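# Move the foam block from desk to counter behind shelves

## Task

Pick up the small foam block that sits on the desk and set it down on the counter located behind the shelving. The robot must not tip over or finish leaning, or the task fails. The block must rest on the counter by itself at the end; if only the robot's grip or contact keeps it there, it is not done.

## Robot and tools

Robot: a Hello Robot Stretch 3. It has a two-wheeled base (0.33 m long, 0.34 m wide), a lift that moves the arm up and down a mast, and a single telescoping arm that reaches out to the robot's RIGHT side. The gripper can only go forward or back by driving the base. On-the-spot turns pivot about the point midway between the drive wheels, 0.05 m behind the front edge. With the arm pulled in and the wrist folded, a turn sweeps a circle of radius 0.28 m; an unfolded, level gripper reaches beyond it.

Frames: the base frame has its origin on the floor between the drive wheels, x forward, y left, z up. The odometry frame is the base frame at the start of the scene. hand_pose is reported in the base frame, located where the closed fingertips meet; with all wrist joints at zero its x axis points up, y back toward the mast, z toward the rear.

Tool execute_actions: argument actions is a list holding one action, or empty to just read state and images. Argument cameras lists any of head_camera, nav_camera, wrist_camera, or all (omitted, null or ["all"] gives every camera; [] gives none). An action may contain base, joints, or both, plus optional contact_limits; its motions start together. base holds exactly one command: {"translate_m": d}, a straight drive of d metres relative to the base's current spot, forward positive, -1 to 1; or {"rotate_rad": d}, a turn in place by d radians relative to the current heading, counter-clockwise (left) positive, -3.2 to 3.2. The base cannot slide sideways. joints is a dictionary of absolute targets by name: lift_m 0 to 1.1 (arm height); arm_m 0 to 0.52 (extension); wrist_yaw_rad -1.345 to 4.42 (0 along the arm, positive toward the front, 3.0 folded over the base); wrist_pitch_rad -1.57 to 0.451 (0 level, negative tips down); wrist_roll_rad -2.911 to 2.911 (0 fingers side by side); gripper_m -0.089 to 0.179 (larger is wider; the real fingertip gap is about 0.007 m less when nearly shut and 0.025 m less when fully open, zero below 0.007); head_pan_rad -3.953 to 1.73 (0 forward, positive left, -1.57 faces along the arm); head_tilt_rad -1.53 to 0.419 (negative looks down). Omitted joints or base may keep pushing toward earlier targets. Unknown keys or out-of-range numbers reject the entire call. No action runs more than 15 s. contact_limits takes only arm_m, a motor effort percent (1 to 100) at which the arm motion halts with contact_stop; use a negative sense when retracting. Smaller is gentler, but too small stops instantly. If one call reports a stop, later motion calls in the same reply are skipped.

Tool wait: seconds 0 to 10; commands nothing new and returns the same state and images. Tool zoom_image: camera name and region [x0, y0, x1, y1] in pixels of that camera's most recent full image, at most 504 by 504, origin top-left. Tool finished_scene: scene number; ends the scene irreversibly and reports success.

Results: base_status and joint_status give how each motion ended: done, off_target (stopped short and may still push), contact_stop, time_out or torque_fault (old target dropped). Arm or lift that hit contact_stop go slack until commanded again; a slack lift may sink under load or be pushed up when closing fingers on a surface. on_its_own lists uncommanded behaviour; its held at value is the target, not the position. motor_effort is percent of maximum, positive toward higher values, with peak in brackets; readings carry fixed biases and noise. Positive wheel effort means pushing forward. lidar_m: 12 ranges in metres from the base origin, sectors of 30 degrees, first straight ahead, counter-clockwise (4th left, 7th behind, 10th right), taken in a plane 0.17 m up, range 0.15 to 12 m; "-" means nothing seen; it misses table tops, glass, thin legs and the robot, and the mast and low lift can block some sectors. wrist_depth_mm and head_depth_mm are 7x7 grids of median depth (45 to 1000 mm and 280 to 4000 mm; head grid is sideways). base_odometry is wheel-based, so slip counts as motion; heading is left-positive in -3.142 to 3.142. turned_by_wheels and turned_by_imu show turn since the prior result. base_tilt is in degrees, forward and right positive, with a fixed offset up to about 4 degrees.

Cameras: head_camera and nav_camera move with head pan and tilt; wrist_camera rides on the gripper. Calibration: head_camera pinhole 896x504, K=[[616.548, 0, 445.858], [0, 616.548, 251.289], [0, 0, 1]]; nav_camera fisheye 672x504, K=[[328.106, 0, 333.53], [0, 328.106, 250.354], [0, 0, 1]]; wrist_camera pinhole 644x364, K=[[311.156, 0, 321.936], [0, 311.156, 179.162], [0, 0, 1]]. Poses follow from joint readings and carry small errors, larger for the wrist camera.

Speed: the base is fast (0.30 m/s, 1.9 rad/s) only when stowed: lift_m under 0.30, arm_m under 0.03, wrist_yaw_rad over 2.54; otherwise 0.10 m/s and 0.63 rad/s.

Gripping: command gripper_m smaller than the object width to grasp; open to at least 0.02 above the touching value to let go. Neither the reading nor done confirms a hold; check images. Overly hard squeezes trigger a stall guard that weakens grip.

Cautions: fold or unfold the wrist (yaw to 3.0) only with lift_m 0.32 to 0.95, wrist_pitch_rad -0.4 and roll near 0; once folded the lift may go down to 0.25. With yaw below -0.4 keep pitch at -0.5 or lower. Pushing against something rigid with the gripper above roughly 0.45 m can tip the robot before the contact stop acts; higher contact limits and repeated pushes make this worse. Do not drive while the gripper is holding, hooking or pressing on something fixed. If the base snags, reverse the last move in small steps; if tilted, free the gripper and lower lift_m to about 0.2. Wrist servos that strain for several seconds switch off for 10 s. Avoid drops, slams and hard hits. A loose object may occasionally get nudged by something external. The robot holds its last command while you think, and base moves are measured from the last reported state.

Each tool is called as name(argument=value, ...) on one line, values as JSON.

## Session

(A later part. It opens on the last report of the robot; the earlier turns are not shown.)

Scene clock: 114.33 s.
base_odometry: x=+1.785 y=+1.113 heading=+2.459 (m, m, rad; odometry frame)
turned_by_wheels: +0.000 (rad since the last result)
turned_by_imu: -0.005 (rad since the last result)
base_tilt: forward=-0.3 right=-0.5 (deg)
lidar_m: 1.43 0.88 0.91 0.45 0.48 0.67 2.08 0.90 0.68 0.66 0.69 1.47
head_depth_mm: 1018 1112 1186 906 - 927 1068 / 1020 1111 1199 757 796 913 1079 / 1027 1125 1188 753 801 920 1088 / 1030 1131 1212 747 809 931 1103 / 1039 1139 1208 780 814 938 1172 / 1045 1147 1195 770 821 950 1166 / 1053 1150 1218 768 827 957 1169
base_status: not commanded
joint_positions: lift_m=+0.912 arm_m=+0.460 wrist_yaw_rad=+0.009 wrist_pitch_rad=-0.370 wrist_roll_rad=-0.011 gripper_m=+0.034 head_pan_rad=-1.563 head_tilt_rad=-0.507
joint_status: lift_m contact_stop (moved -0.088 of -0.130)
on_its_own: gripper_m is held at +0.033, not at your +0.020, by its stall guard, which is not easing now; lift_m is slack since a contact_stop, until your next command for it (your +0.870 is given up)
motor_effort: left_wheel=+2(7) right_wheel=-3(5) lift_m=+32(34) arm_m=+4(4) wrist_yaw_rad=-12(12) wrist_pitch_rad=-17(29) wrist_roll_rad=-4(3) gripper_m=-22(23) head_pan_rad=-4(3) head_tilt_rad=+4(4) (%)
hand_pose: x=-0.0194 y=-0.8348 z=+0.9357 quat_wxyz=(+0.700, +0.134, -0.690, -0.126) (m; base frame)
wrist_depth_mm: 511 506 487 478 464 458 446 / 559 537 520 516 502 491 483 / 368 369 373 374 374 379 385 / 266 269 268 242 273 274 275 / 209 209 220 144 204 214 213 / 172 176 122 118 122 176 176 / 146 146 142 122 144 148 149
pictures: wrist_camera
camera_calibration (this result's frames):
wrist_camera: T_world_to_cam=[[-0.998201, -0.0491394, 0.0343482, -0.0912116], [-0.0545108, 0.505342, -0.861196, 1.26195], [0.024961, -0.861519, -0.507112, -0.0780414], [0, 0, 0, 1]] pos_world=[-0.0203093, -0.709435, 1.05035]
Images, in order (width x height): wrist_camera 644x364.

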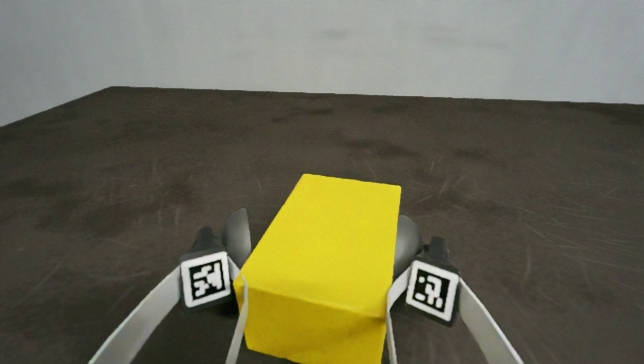

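On the surface; release.

execute_actions(actions=[{"joints":{"gripper_m":0.13,"lift_m":0.925}}], cameras=["wrist_camera"])

execute_actions(actions=[{"joints":{"lift_m":1.02}}], cameras=[])

execute_actions(actions=[{"joints":{"arm_m":0.1}}], cameras=["wrist_camera","nav_camera"])

Scene clock: 115.93 s.
base_odometry: x=+1.785 y=+1.113 heading=+2.459 (m, m, rad; odometry frame)
turned_by_wheels: +0.000 (rad since the last result)
turned_by_imu: -0.001 (rad since the last result)
base_tilt: forward=-0.4 right=-0.5 (deg)
lidar_m: 1.42 0.88 0.90 0.45 0.48 0.67 2.08 0.90 0.67 0.66 0.69 1.47
head_depth_mm: 1018 1110 1185 - - 925 1063 / 1022 1115 1198 758 791 913 1073 / 1027 1120 - 754 801 922 1091 / 1031 1126 1200 747 807 929 1100 / 1038 1134 1202 775 816 941 1174 / 1046 1147 1188 768 821 950 1160 / 1050 1151 1221 767 828 957 1164
base_status: not commanded
joint_positions: lift_m=+0.925 arm_m=+0.460 wrist_yaw_rad=+0.002 wrist_pitch_rad=-0.412 wrist_roll_rad=-0.011 gripper_m=+0.130 head_pan_rad=-1.563 head_tilt_rad=-0.507
joint_status: all done
motor_effort: left_wheel=-1(3) right_wheel=+1(4) lift_m=+39(38) arm_m=+3(3) wrist_yaw_rad=-2(12) wrist_pitch_rad=+8(17) wrist_roll_rad=-4(3) gripper_m=+0(91) head_pan_rad=-2(4) head_tilt_rad=+4(3) (%)
hand_pose: x=-0.0211 y=-0.8299 z=+0.9387 quat_wxyz=(+0.696, +0.146, -0.688, -0.144) (m; base frame)
wrist_depth_mm: 509 500 490 485 472 463 451 / 548 520 517 501 494 486 482 / 346 344 349 351 353 357 358 / 259 261 264 191 265 269 265 / 208 218 209 146 195 212 214 / 174 - 164 122 170 183 177 / - 149 145 127 146 147 152
pictures: wrist_camera
camera_calibration (this result's frames):
wrist_camera: T_world_to_cam=[[-0.998526, -0.043367, 0.0326376, -0.086353], [-0.0509544, 0.54186, -0.838923, 1.27146], [0.0186966, -0.839349, -0.543271, -0.020027], [0, 0, 0, 1]] pos_world=[-0.021065, -0.709507, 1.05859]
Images, in order (width x height): wrist_camera 644x364.

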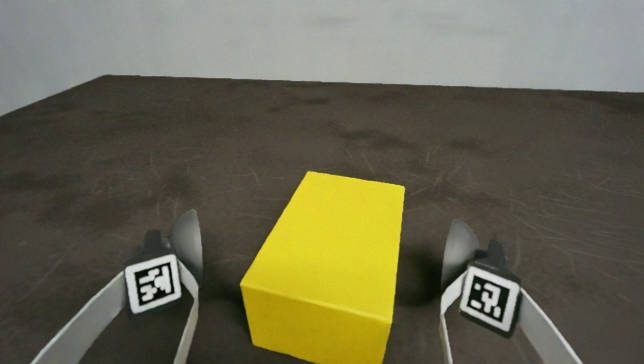

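Scene clock: 117.63 s.
base_odometry: x=+1.785 y=+1.113 heading=+2.459 (m, m, rad; odometry frame)
turned_by_wheels: +0.000 (rad since the last result)
turned_by_imu: +0.000 (rad since the last result)
base_tilt: forward=-0.3 right=-0.5 (deg)
lidar_m: 1.42 0.88 0.90 0.45 0.48 0.67 2.08 0.90 0.68 0.66 0.69 1.46
head_depth_mm: 1014 1094 - 771 783 905 1063 / 1017 1088 1171 801 794 910 1075 / 1028 1088 1069 792 796 924 1087 / 1034 1116 1135 786 808 931 1104 / 1037 1137 1200 776 811 940 1168 / 1042 1143 1190 769 820 949 1165 / 1045 1149 1223 766 827 956 1165
base_status: not commanded
joint_positions: lift_m=+1.020 arm_m=+0.460 wrist_yaw_rad=+0.002 wrist_pitch_rad=-0.413 wrist_roll_rad=-0.011 gripper_m=+0.130 head_pan_rad=-1.563 head_tilt_rad=-0.507
joint_status: all done
motor_effort: left_wheel=-1(1) right_wheel=+0(0) lift_m=+39(40) arm_m=+2(3) wrist_yaw_rad=-3(3) wrist_pitch_rad=+7(8) wrist_roll_rad=-3(4) gripper_m=+0(0) head_pan_rad=-3(4) head_tilt_rad=+4(4) (%)
hand_pose: x=-0.0211 y=-0.8298 z=+1.0337 quat_wxyz=(+0.696, +0.146, -0.688, -0.144) (m; base frame)
wrist_depth_mm: 511 494 489 482 465 464 455 / 566 550 526 524 509 502 486 / 616 561 578 557 550 537 527 / 424 426 427 431 434 439 435 / 342 357 345 343 345 350 348 / 285 - 288 271 287 301 290 / 253 246 246 202 240 241 249
pictures: none
No camera images: the call's "cameras" was empty. Leave "cameras" out to get every camera's image.

Scene clock: 121.50 s.
base_odometry: x=+1.785 y=+1.113 heading=+2.459 (m, m, rad; odometry frame)
turned_by_wheels: +0.000 (rad since the last result)
turned_by_imu: -0.001 (rad since the last result)
base_tilt: forward=-0.1 right=-0.4 (deg)
lidar_m: 1.43 0.88 0.90 0.45 0.47 0.67 2.07 0.90 0.68 0.66 0.69 1.46
head_depth_mm: 1019 1114 - - - 902 1064 / 1019 1112 - - - 913 1073 / 1025 1123 1211 - - 926 1089 / 1031 1125 1213 786 821 933 1100 / 1036 1137 1204 817 813 940 1168 / 1044 1145 1187 771 822 947 1165 / 1049 1153 1218 767 825 958 1170
base_status: not commanded
joint_positions: lift_m=+1.020 arm_m=+0.100 wrist_yaw_rad=+0.001 wrist_pitch_rad=-0.413 wrist_roll_rad=-0.011 gripper_m=+0.130 head_pan_rad=-1.563 head_tilt_rad=-0.507
joint_status: all done
motor_effort: left_wheel=-1(1) right_wheel=+0(0) lift_m=+39(39) arm_m=-1(2) wrist_yaw_rad=-1(2) wrist_pitch_rad=+8(8) wrist_roll_rad=-3(4) gripper_m=+0(0) head_pan_rad=-4(3) head_tilt_rad=+4(4) (%)
hand_pose: x=-0.0214 y=-0.4703 z=+1.0336 quat_wxyz=(+0.696, +0.146, -0.688, -0.144) (m; base frame)
wrist_depth_mm: 839 850 803 803 784 753 733 / 904 899 857 833 806 791 788 / - 570 566 546 576 590 596 / 443 425 430 434 437 439 440 / 473 401 393 381 380 367 368 / - - 486 473 449 427 415 / - 596 569 545 519 512 472
pictures: nav_camera (sideways: a quarter turn counterclockwise sets it upright), wrist_camera
camera_calibration (this result's frames):
nav_camera: T_world_to_cam=[[0.0186957, -0.521059, 0.853316, -1.06756], [-0.999726, -0.0217856, 0.00860056, 0.0498766], [0.0141086, -0.853242, -0.521324, 0.628736], [0, 0, 0, 1]] pos_world=[0.0609512, -0.0187109, 1.23831]
wrist_camera: T_world_to_cam=[[-0.998578, -0.0421682, 0.0326193, -0.0735483], [-0.0503, 0.542469, -0.838569, 1.1561], [0.017666, -0.839017, -0.543819, 0.334042], [0, 0, 0, 1]] pos_world=[-0.0211928, -0.349985, 1.15353]
Images, in order (width x height): nav_camera 672x504, wrist_camera 644x364.

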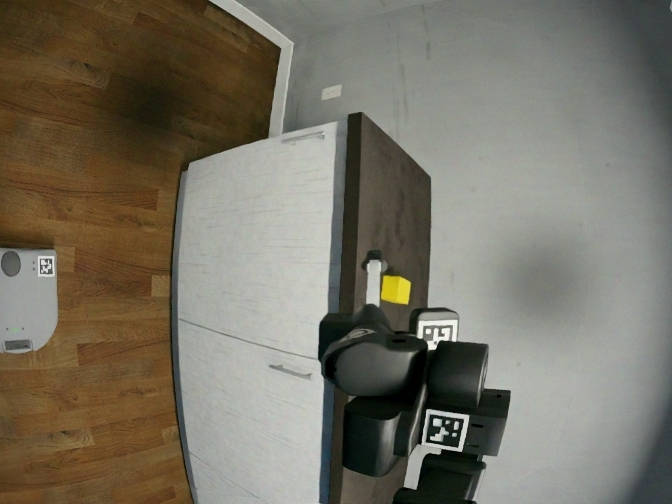

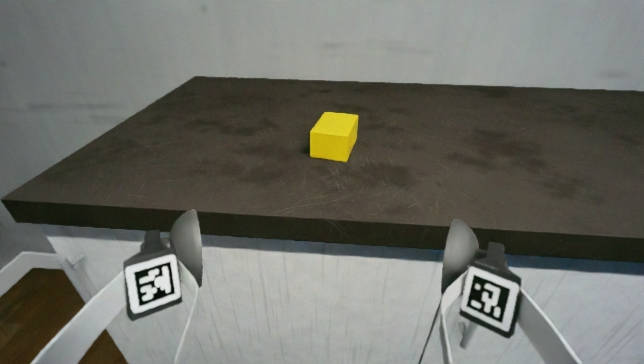

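finished_scene(scene=1)

The scene is finished: the task was done.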